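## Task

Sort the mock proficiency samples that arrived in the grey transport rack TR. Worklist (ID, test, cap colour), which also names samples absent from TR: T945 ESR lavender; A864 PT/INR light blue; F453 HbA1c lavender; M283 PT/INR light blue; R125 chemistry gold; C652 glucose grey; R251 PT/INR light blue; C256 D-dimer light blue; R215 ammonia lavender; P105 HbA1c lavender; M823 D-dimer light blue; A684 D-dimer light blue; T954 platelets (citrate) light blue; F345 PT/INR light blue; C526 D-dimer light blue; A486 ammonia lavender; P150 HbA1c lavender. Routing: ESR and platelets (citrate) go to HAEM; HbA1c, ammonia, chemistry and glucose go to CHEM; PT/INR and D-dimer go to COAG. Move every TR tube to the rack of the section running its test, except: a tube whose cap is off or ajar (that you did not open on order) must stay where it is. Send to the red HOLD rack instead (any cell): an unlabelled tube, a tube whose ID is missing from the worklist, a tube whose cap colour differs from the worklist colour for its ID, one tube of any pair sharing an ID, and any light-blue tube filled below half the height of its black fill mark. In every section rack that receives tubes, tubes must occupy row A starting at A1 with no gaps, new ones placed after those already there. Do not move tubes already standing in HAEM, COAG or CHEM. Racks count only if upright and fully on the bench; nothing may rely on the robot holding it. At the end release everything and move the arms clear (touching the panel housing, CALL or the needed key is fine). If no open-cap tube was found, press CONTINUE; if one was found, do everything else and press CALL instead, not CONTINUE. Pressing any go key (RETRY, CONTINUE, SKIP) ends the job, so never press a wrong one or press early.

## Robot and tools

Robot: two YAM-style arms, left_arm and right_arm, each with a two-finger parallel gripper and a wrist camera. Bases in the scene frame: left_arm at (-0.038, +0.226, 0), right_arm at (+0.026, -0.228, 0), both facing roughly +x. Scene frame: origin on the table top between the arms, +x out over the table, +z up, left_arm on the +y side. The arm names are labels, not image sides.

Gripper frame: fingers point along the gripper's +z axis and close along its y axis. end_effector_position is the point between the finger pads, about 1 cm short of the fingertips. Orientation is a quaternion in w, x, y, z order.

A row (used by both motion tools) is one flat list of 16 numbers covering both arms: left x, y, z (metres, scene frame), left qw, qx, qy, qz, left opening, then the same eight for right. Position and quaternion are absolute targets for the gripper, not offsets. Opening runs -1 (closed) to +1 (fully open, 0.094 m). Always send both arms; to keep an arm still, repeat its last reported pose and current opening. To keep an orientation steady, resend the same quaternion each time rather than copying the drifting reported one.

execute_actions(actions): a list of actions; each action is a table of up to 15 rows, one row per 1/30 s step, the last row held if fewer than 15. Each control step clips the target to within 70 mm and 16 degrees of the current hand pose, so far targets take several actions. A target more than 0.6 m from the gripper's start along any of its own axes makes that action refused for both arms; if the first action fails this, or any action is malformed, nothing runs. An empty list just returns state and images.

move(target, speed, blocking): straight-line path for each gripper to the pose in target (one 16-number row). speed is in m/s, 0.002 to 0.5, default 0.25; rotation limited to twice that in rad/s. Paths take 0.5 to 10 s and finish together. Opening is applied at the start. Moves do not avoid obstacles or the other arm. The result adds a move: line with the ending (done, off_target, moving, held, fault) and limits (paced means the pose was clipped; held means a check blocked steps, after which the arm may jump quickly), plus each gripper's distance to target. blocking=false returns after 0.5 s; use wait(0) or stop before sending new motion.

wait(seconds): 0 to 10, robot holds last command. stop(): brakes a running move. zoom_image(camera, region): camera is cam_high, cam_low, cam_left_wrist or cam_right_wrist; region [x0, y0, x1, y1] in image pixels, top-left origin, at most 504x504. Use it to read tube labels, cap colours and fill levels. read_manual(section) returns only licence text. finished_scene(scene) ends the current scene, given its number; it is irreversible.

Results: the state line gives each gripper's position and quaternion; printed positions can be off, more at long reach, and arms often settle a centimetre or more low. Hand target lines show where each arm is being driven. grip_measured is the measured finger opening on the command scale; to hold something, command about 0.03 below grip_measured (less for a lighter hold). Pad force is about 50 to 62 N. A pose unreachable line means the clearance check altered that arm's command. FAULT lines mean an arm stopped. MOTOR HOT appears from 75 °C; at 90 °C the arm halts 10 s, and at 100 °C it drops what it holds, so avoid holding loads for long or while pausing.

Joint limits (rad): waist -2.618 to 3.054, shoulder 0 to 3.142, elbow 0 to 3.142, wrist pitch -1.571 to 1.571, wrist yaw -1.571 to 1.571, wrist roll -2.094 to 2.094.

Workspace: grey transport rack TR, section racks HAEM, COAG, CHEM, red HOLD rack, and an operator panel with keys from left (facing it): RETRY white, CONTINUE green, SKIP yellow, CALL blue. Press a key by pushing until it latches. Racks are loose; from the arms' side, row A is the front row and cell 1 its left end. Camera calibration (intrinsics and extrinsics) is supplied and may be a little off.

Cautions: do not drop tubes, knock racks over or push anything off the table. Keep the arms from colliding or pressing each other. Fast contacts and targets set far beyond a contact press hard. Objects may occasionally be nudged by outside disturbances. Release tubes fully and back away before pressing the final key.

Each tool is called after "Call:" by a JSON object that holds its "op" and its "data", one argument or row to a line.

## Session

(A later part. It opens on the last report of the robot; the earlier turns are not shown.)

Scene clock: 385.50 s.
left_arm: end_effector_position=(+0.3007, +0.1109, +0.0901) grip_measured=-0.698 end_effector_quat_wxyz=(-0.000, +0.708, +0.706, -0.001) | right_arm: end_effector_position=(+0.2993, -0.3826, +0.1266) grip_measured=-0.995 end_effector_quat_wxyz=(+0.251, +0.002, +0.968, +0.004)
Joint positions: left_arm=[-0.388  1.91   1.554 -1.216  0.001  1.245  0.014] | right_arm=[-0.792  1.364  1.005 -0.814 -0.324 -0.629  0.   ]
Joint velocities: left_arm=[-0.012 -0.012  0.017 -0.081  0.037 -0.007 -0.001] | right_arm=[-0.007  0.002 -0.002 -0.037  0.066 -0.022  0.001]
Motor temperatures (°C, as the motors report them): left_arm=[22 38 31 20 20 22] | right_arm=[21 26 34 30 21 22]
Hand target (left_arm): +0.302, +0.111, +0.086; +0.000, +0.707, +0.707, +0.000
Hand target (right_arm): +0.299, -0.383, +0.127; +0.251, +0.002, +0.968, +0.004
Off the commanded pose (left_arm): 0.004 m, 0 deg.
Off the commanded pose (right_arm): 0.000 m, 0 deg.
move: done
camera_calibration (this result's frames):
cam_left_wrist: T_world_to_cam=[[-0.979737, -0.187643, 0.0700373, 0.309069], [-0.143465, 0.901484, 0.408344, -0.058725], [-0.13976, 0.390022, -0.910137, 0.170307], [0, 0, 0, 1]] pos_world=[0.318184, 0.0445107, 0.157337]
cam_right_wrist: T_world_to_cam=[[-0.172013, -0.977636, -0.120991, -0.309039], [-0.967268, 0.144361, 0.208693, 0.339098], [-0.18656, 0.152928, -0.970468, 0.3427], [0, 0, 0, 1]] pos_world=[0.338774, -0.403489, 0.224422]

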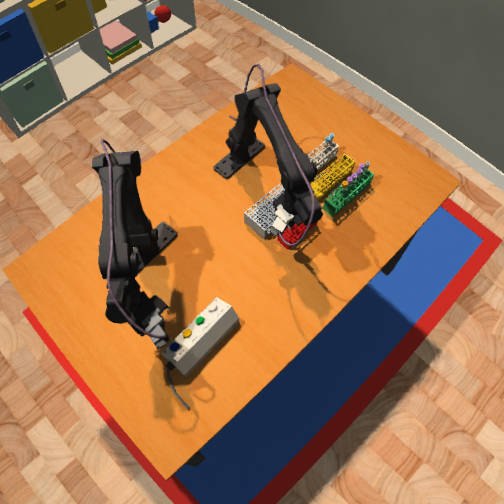

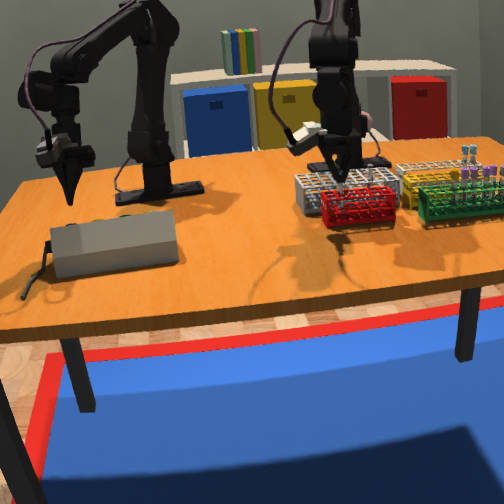

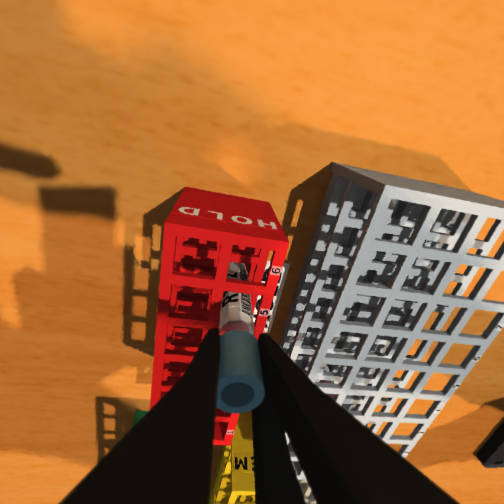

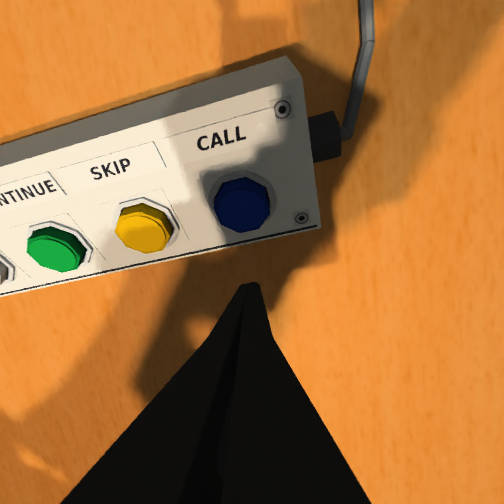

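Call:
{"op": "execute_actions", "data": {
  "actions": [
    [[0.3025,0.111,0.085,0,0.707,0.707,0,-0.715,0.2993,-0.3826,0.1266,0.251,0.002,0.968,0.004,-1],[0.3025,0.111,0.084,0,0.707,0.707,0,-0.715,0.2993,-0.3826,0.1266,0.251,0.002,0.968,0.004,-1],[0.3025,0.111,0.083,0,0.707,0.707,0,-0.715,0.2993,-0.3826,0.1266,0.251,0.002,0.968,0.004,-1],[0.3025,0.111,0.082,0,0.707,0.707,0,-0.715,0.2993,-0.3826,0.1266,0.251,0.002,0.968,0.004,-1],[0.3025,0.111,0.0815,0,0.707,0.707,0,-0.715,0.2993,-0.3826,0.1266,0.251,0.002,0.968,0.004,-1],[0.3025,0.111,0.0815,0,0.707,0.707,0,-0.715,0.2993,-0.3826,0.1266,0.251,0.002,0.968,0.004,-1],[0.3025,0.111,0.0815,0,0.707,0.707,0,-0.715,0.2993,-0.3826,0.1266,0.251,0.002,0.968,0.004,-1],[0.3025,0.111,0.0815,0,0.707,0.707,0,-0.69,0.2993,-0.3826,0.1266,0.251,0.002,0.968,0.004,-1],[0.3025,0.111,0.0815,0,0.707,0.707,0,-0.67,0.2993,-0.3826,0.1266,0.251,0.002,0.968,0.004,-1],[0.3025,0.111,0.0815,0,0.707,0.707,0,-0.64,0.2993,-0.3826,0.1266,0.251,0.002,0.968,0.004,-1],[0.3025,0.111,0.0815,0,0.707,0.707,0,-0.58,0.2993,-0.3826,0.1266,0.251,0.002,0.968,0.004,-1],[0.3025,0.111,0.0815,0,0.707,0.707,0,-0.50,0.2993,-0.3826,0.1266,0.251,0.002,0.968,0.004,-1],[0.3025,0.111,0.0815,0,0.707,0.707,0,-0.42,0.2993,-0.3826,0.1266,0.251,0.002,0.968,0.004,-1],[0.3025,0.111,0.0815,0,0.707,0.707,0,-0.35,0.2993,-0.3826,0.1266,0.251,0.002,0.968,0.004,-1]]
  ]
}}

Call:
{"op": "move", "data": {
  "target": [0.301,0.111,0.17,0,0.707,0.707,0,-0.35, 0.324,-0.383,0.108,0.259,0,0.966,0,-1],
  "speed": 0.1
}}

Scene clock: 411.20 s.
left_arm: end_effector_position=(+0.3010, +0.1108, +0.0866) grip_measured=-0.361 end_effector_quat_wxyz=(+0.001, +0.708, +0.706, -0.000) | right_arm: end_effector_position=(+0.2993, -0.3826, +0.1266) grip_measured=-0.995 end_effector_quat_wxyz=(+0.251, +0.002, +0.968, +0.004)
Joint positions: left_arm=[-0.388  1.91   1.54  -1.199  0.001  1.245  0.03 ] | right_arm=[-0.792  1.364  1.005 -0.814 -0.324 -0.629  0.   ]
Joint velocities: left_arm=[ 0.002  0.012 -0.022 -0.051 -0.022  0.022  0.016] | right_arm=[-0.007 -0.002  0.002 -0.037  0.037 -0.022 -0.002]
Motor temperatures (°C, as the motors report them): left_arm=[22 38 30 20 20 22] | right_arm=[21 26 33 30 21 22]
Hand target (left_arm): +0.302, +0.111, +0.082; +0.000, +0.707, +0.707, +0.000
Hand target (right_arm): +0.299, -0.383, +0.127; +0.251, +0.002, +0.968, +0.004
Off the commanded pose (left_arm): 0.005 m, 0 deg.
Off the commanded pose (right_arm): 0.000 m, 0 deg.
camera_calibration (this result's frames):
cam_left_wrist: T_world_to_cam=[[-0.979936, -0.187575, 0.0673932, 0.309882], [-0.144642, 0.901886, 0.407038, -0.0567547], [-0.137131, 0.389123, -0.910922, 0.166641], [0, 0, 0, 1]] pos_world=[0.318307, 0.0444686, 0.154014]
cam_right_wrist: T_world_to_cam=[[-0.172013, -0.977636, -0.120991, -0.309039], [-0.967268, 0.144361, 0.208693, 0.339098], [-0.18656, 0.152928, -0.970468, 0.3427], [0, 0, 0, 1]] pos_world=[0.338774, -0.403489, 0.224422]

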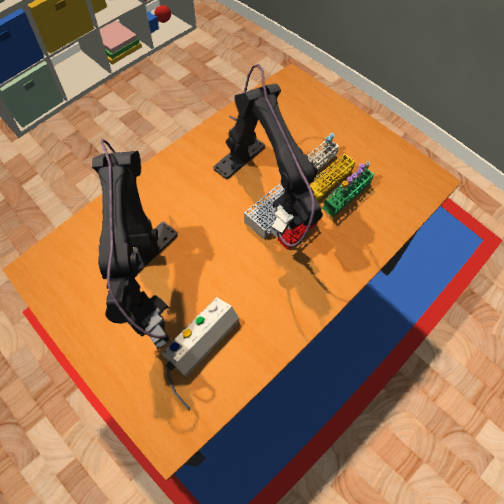

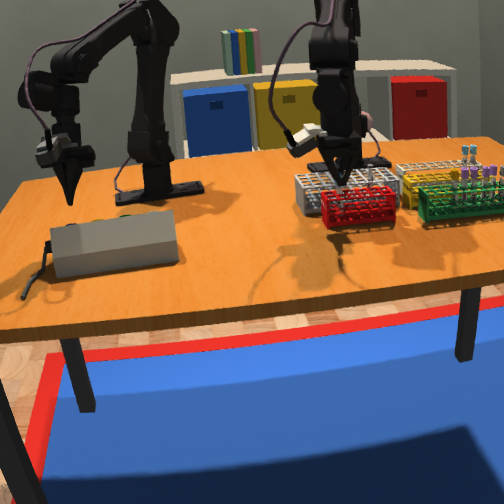

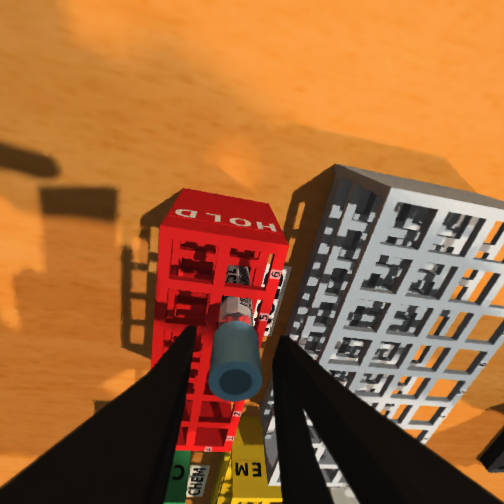

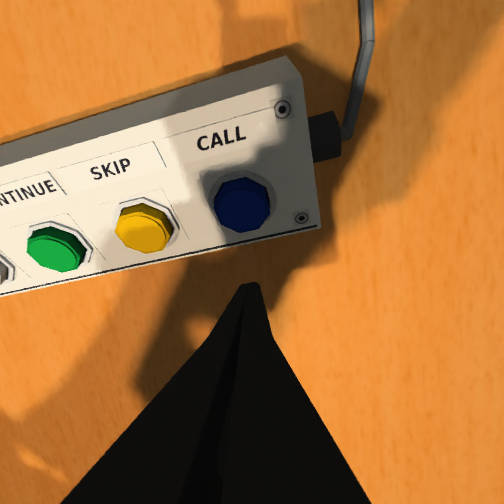

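Scene clock: 412.63 s.
left_arm: end_effector_position=(+0.2998, +0.1112, +0.1689) grip_measured=-0.353 end_effector_quat_wxyz=(+0.004, +0.708, +0.706, +0.001) | right_arm: end_effector_position=(+0.3277, -0.3883, +0.1199) grip_measured=-0.995 end_effector_quat_wxyz=(+0.271, -0.003, +0.962, -0.010)
Joint positions: left_arm=[-0.388  1.91   1.868 -1.521  0.001  1.245  0.03 ] | right_arm=[-0.742  1.425  1.005 -0.686 -0.306 -0.583  0.   ]
Joint velocities: left_arm=[ 0.012 -0.007 -0.007 -0.037  0.007 -0.037  0.   ] | right_arm=[ 0.002 -0.002 -0.002 -0.022 -0.022  0.007  0.   ]
Motor temperatures (°C, as the motors report them): left_arm=[22 38 30 20 20 22] | right_arm=[21 26 33 30 21 22]
Hand target (left_arm): +0.301, +0.111, +0.170; +0.000, +0.707, +0.707, +0.000
Hand target (right_arm): +0.324, -0.383, +0.108; +0.259, -0.000, +0.966, +0.000
Off the commanded pose (left_arm): 0.002 m, 1 deg.
Off the commanded pose (right_arm): 0.013 m, 2 deg.
move: off_target (right_arm)
camera_calibration (this result's frames):
cam_left_wrist: T_world_to_cam=[[-0.980332, -0.18744, 0.0617723, 0.304329], [-0.147131, 0.902738, 0.404249, -0.0896343], [-0.131536, 0.38721, -0.912561, 0.240058], [0, 0, 0, 1]] pos_world=[0.316732, 0.0450071, 0.236503]
cam_right_wrist: T_world_to_cam=[[-0.16432, -0.981581, -0.0974603, -0.317388], [-0.975502, 0.147057, 0.163616, 0.377899], [-0.14627, 0.121958, -0.981698, 0.318424], [0, 0, 0, 1]] pos_world=[0.363064, -0.405949, 0.219833]

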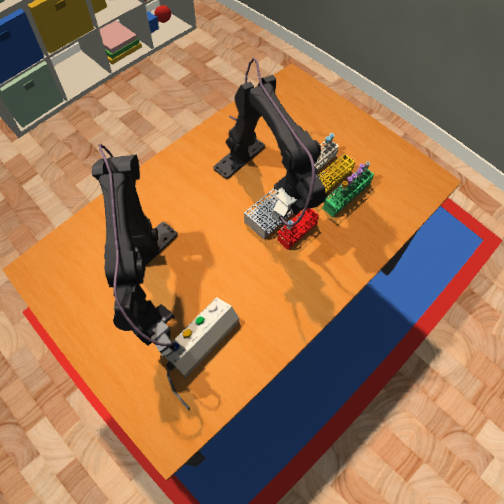

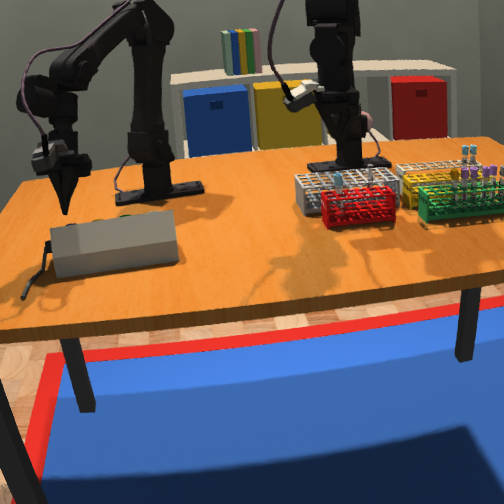

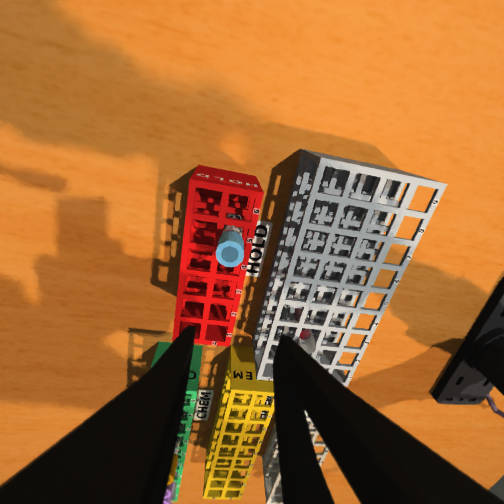

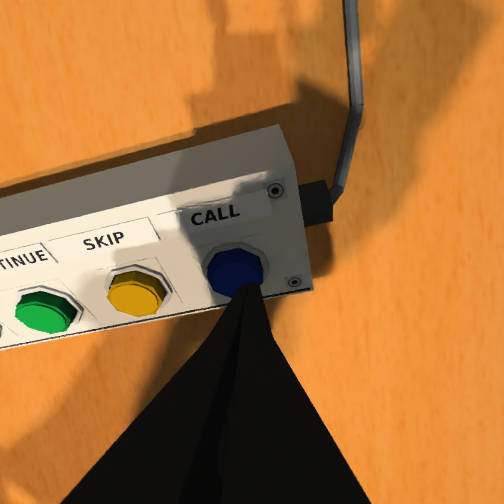

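Call:
{"op": "move", "data": {
  "target": [0.2998,0.1112,0.1689,0.004,0.708,0.706,0.001,-0.35, 0.323,-0.375,0.090,0.259,0,0.966,0,-1],
  "speed": 0.04
}}

Call:
{"op": "zoom_image", "data": {
  "camera": "cam_low",
  "region": [290, 130, 504, 235]
}}

Scene clock: 422.13 s.
left_arm: end_effector_position=(+0.2995, +0.1113, +0.1689) grip_measured=-0.353 end_effector_quat_wxyz=(+0.003, +0.708, +0.706, +0.001) | right_arm: end_effector_position=(+0.3238, -0.3783, +0.0968) grip_measured=-0.995 end_effector_quat_wxyz=(+0.263, -0.001, +0.965, -0.004)
Joint positions: left_arm=[-0.388  1.91   1.868 -1.522  0.001  1.245  0.03 ] | right_arm=[-0.72   1.425  0.92  -0.616 -0.297 -0.562  0.   ]
Joint velocities: left_arm=[-0.017  0.002  0.017  0.051  0.051  0.007 -0.001] | right_arm=[-0.022  0.002 -0.012 -0.007 -0.051  0.022 -0.001]
Motor temperatures (°C, as the motors report them): left_arm=[22 38 31 20 20 22] | right_arm=[21 26 33 30 21 22]
Hand target (left_arm): +0.300, +0.111, +0.169; +0.004, +0.708, +0.706, +0.001
Hand target (right_arm): +0.323, -0.375, +0.090; +0.259, +0.000, +0.966, +0.000
Off the commanded pose (left_arm): 0.000 m, 0 deg.
Off the commanded pose (right_arm): 0.008 m, 1 deg.
move: done
camera_calibration (this result's frames):
cam_left_wrist: T_world_to_cam=[[-0.980242, -0.18747, 0.0630951, 0.303754], [-0.146547, 0.902538, 0.404907, -0.0900606], [-0.132854, 0.38766, -0.912178, 0.24024], [0, 0, 0, 1]] pos_world=[0.316471, 0.0450964, 0.236443]
cam_right_wrist: T_world_to_cam=[[-0.16646, -0.980092, -0.108219, -0.308144], [-0.972558, 0.145099, 0.181873, 0.373015], [-0.16255, 0.135524, -0.977349, 0.304002], [0, 0, 0, 1]] pos_world=[0.3609, -0.397333, 0.195927]

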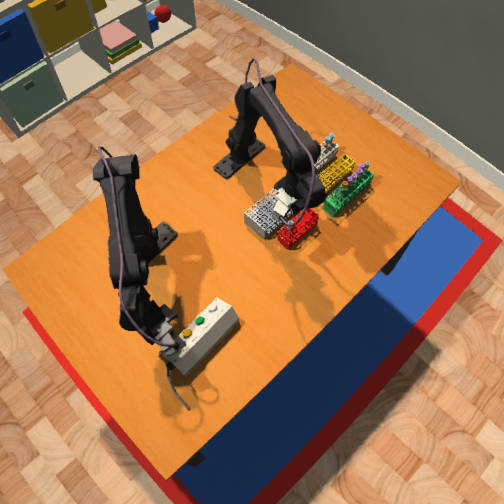

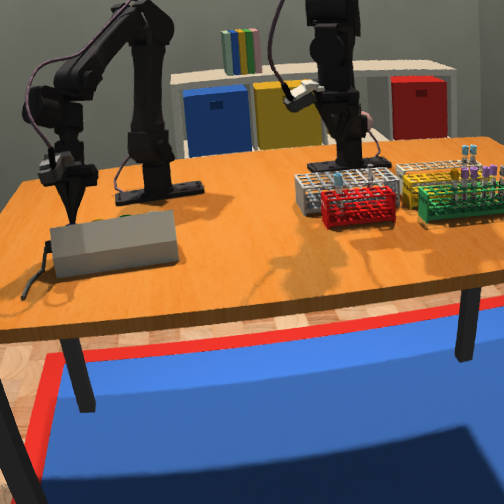

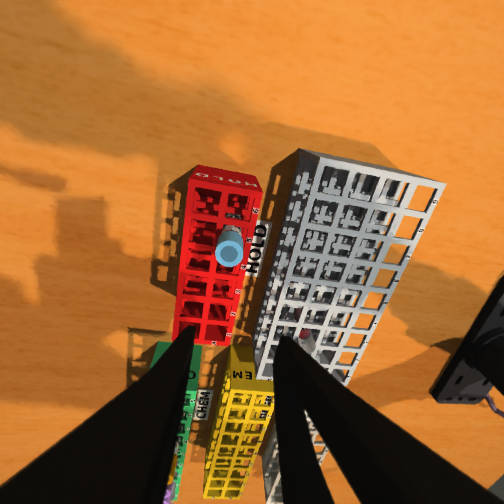

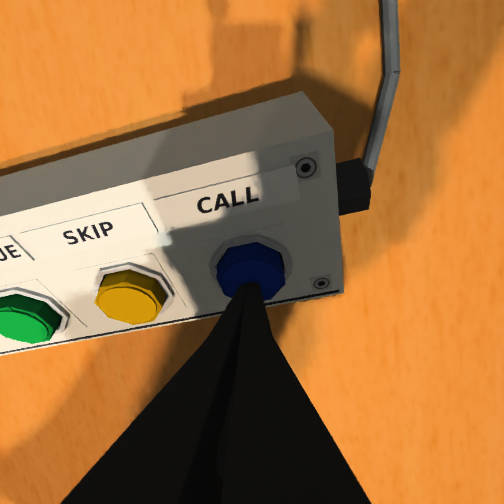

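Region (290, 130, 504, 235) of cam_low's 504x504 image, scaled by 2.355, with more detail than that image has; it fills the top 247 rows of this view, and the rest is white.

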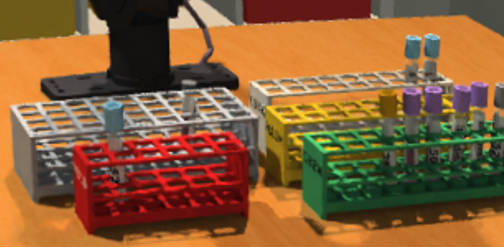

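Call:
{"op": "move", "data": {
  "target": [0.2998,0.1112,0.1689,0.004,0.708,0.706,0.001,-0.35, 0.331,-0.375,0.070,0.259,0,0.966,0,-1],
  "speed": 0.03
}}

Scene clock: 426.97 s.
left_arm: end_effector_position=(+0.2995, +0.1113, +0.1689) grip_measured=-0.353 end_effector_quat_wxyz=(+0.003, +0.708, +0.706, +0.001) | right_arm: end_effector_position=(+0.3295, -0.3814, +0.0953) grip_measured=-0.995 end_effector_quat_wxyz=(+0.274, +0.002, +0.962, -0.012)
Joint positions: left_arm=[-0.388  1.91   1.868 -1.522  0.001  1.245  0.03 ] | right_arm=[-0.715  1.431  0.906 -0.567 -0.291 -0.547  0.   ]
Joint velocities: left_arm=[ 0.012  0.007  0.002 -0.095  0.007  0.037  0.001] | right_arm=[-0.012 -0.012 -0.017  0.066 -0.022  0.007  0.   ]
Motor temperatures (°C, as the motors report them): left_arm=[22 38 31 20 20 22] | right_arm=[21 26 32 30 21 22]
Hand target (left_arm): +0.300, +0.111, +0.169; +0.004, +0.708, +0.706, +0.001
Hand target (right_arm): +0.329, -0.374, +0.071; +0.258, -0.000, +0.966, +0.000
Off the commanded pose (left_arm): 0.000 m, 0 deg.
Off the commanded pose (right_arm): 0.026 m, 2 deg.
move: off_target (right_arm)
camera_calibration (this result's frames):
cam_left_wrist: T_world_to_cam=[[-0.980242, -0.18747, 0.0630951, 0.303754], [-0.146547, 0.902538, 0.404907, -0.0900606], [-0.132854, 0.38766, -0.912178, 0.24024], [0, 0, 0, 1]] pos_world=[0.316471, 0.0450964, 0.236443]
cam_right_wrist: T_world_to_cam=[[-0.173853, -0.979923, -0.0976029, -0.308982], [-0.974734, 0.157119, 0.158765, 0.386748], [-0.140242, 0.122739, -0.98248, 0.292181], [0, 0, 0, 1]] pos_world=[0.364236, -0.399406, 0.195503]

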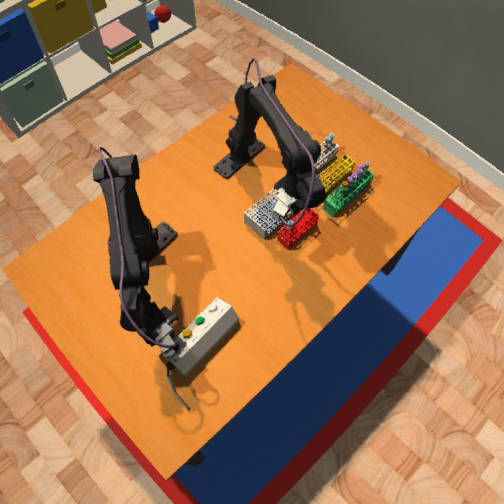

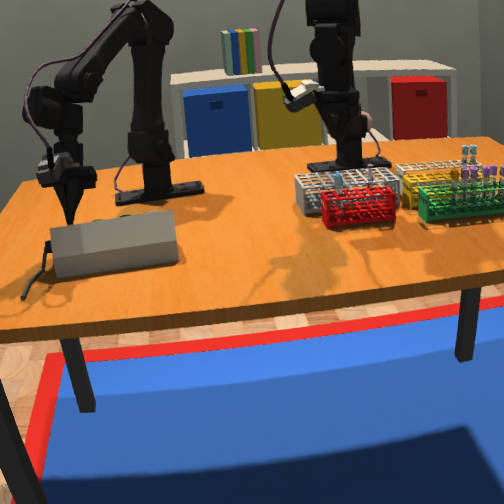

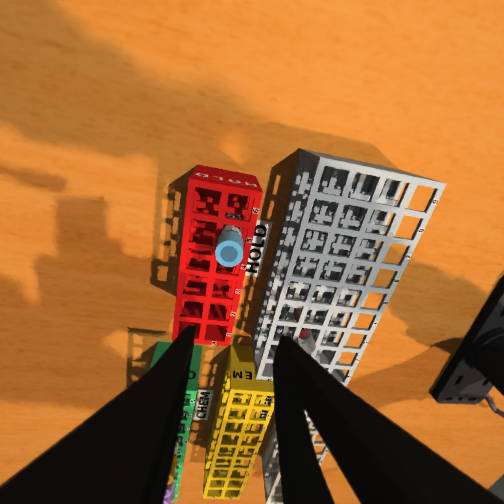

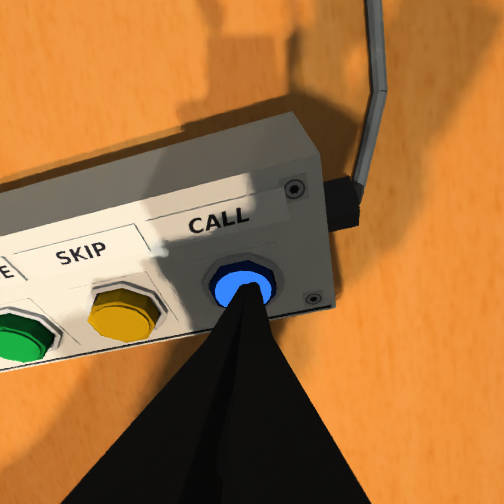

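The CALL key lit up. Retracting to check that it stays latched.

Call:
{"op": "move", "data": {
  "target": [0.2998,0.1112,0.1689,0.004,0.708,0.706,0.001,-0.35, 0.305,-0.382,0.15,0.259,0,0.966,0,-1],
  "speed": 0.1
}}

Scene clock: 432.60 s.
left_arm: end_effector_position=(+0.2995, +0.1113, +0.1689) grip_measured=-0.353 end_effector_quat_wxyz=(+0.003, +0.708, +0.706, +0.001) | right_arm: end_effector_position=(+0.3035, -0.3817, +0.1383) grip_measured=-0.995 end_effector_quat_wxyz=(+0.246, +0.004, +0.969, +0.002)
Joint positions: left_arm=[-0.388  1.91   1.868 -1.522  0.001  1.245  0.03 ] | right_arm=[-0.771  1.372  1.062 -0.861 -0.305 -0.608  0.   ]
Joint velocities: left_arm=[ 0.002  0.007 -0.002 -0.007  0.037 -0.037 -0.001] | right_arm=[-0.007 -0.022 -0.007  0.007 -0.051 -0.022  0.001]
Motor temperatures (°C, as the motors report them): left_arm=[22 38 31 20 20 22] | right_arm=[21 26 32 31 21 22]
Hand target (left_arm): +0.300, +0.111, +0.169; +0.004, +0.708, +0.706, +0.001
Hand target (right_arm): +0.305, -0.382, +0.150; +0.259, +0.000, +0.966, -0.001
Off the commanded pose (left_arm): 0.000 m, 0 deg.
Off the commanded pose (right_arm): 0.012 m, 2 deg.
move: off_target (right_arm)
camera_calibration (this result's frames):
cam_left_wrist: T_world_to_cam=[[-0.980242, -0.18747, 0.0630951, 0.303754], [-0.146547, 0.902538, 0.404907, -0.0900606], [-0.132854, 0.38766, -0.912178, 0.24024], [0, 0, 0, 1]] pos_world=[0.316471, 0.0450964, 0.236443]
cam_right_wrist: T_world_to_cam=[[-0.178393, -0.9772, -0.115138, -0.30476], [-0.96423, 0.1503, 0.218334, 0.34061], [-0.19605, 0.149969, -0.969058, 0.356271], [0, 0, 0, 1]] pos_world=[0.343906, -0.402435, 0.235791]

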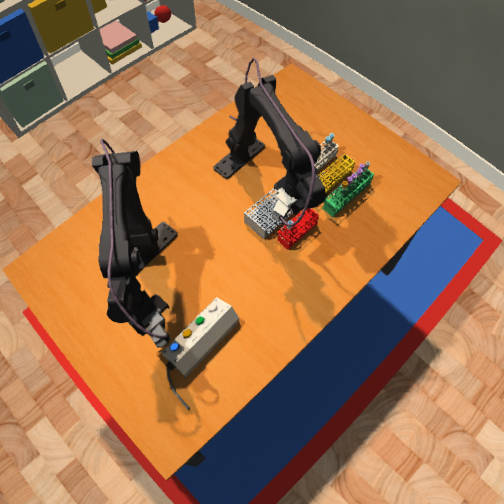

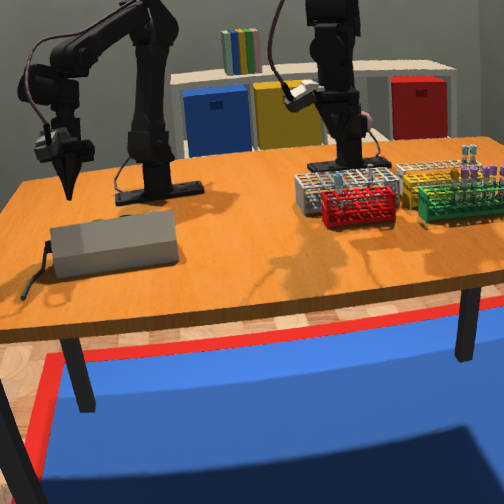

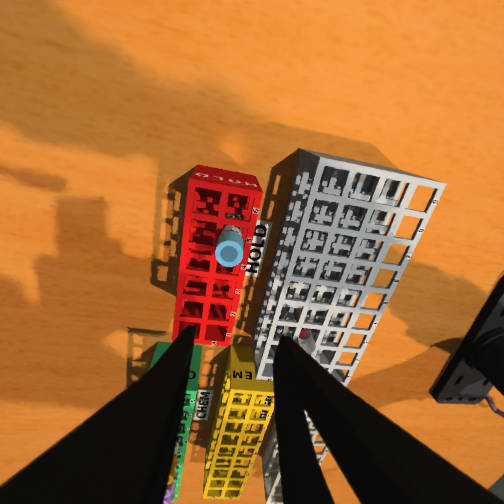

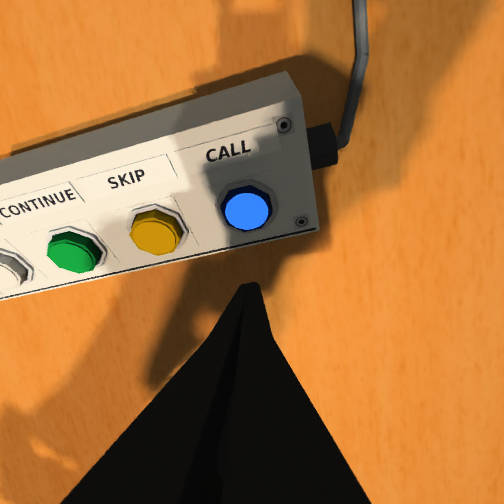

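Call:
{"op": "finished_scene", "data": {
  "scene": 2
}}

The scene is finished: the task was done.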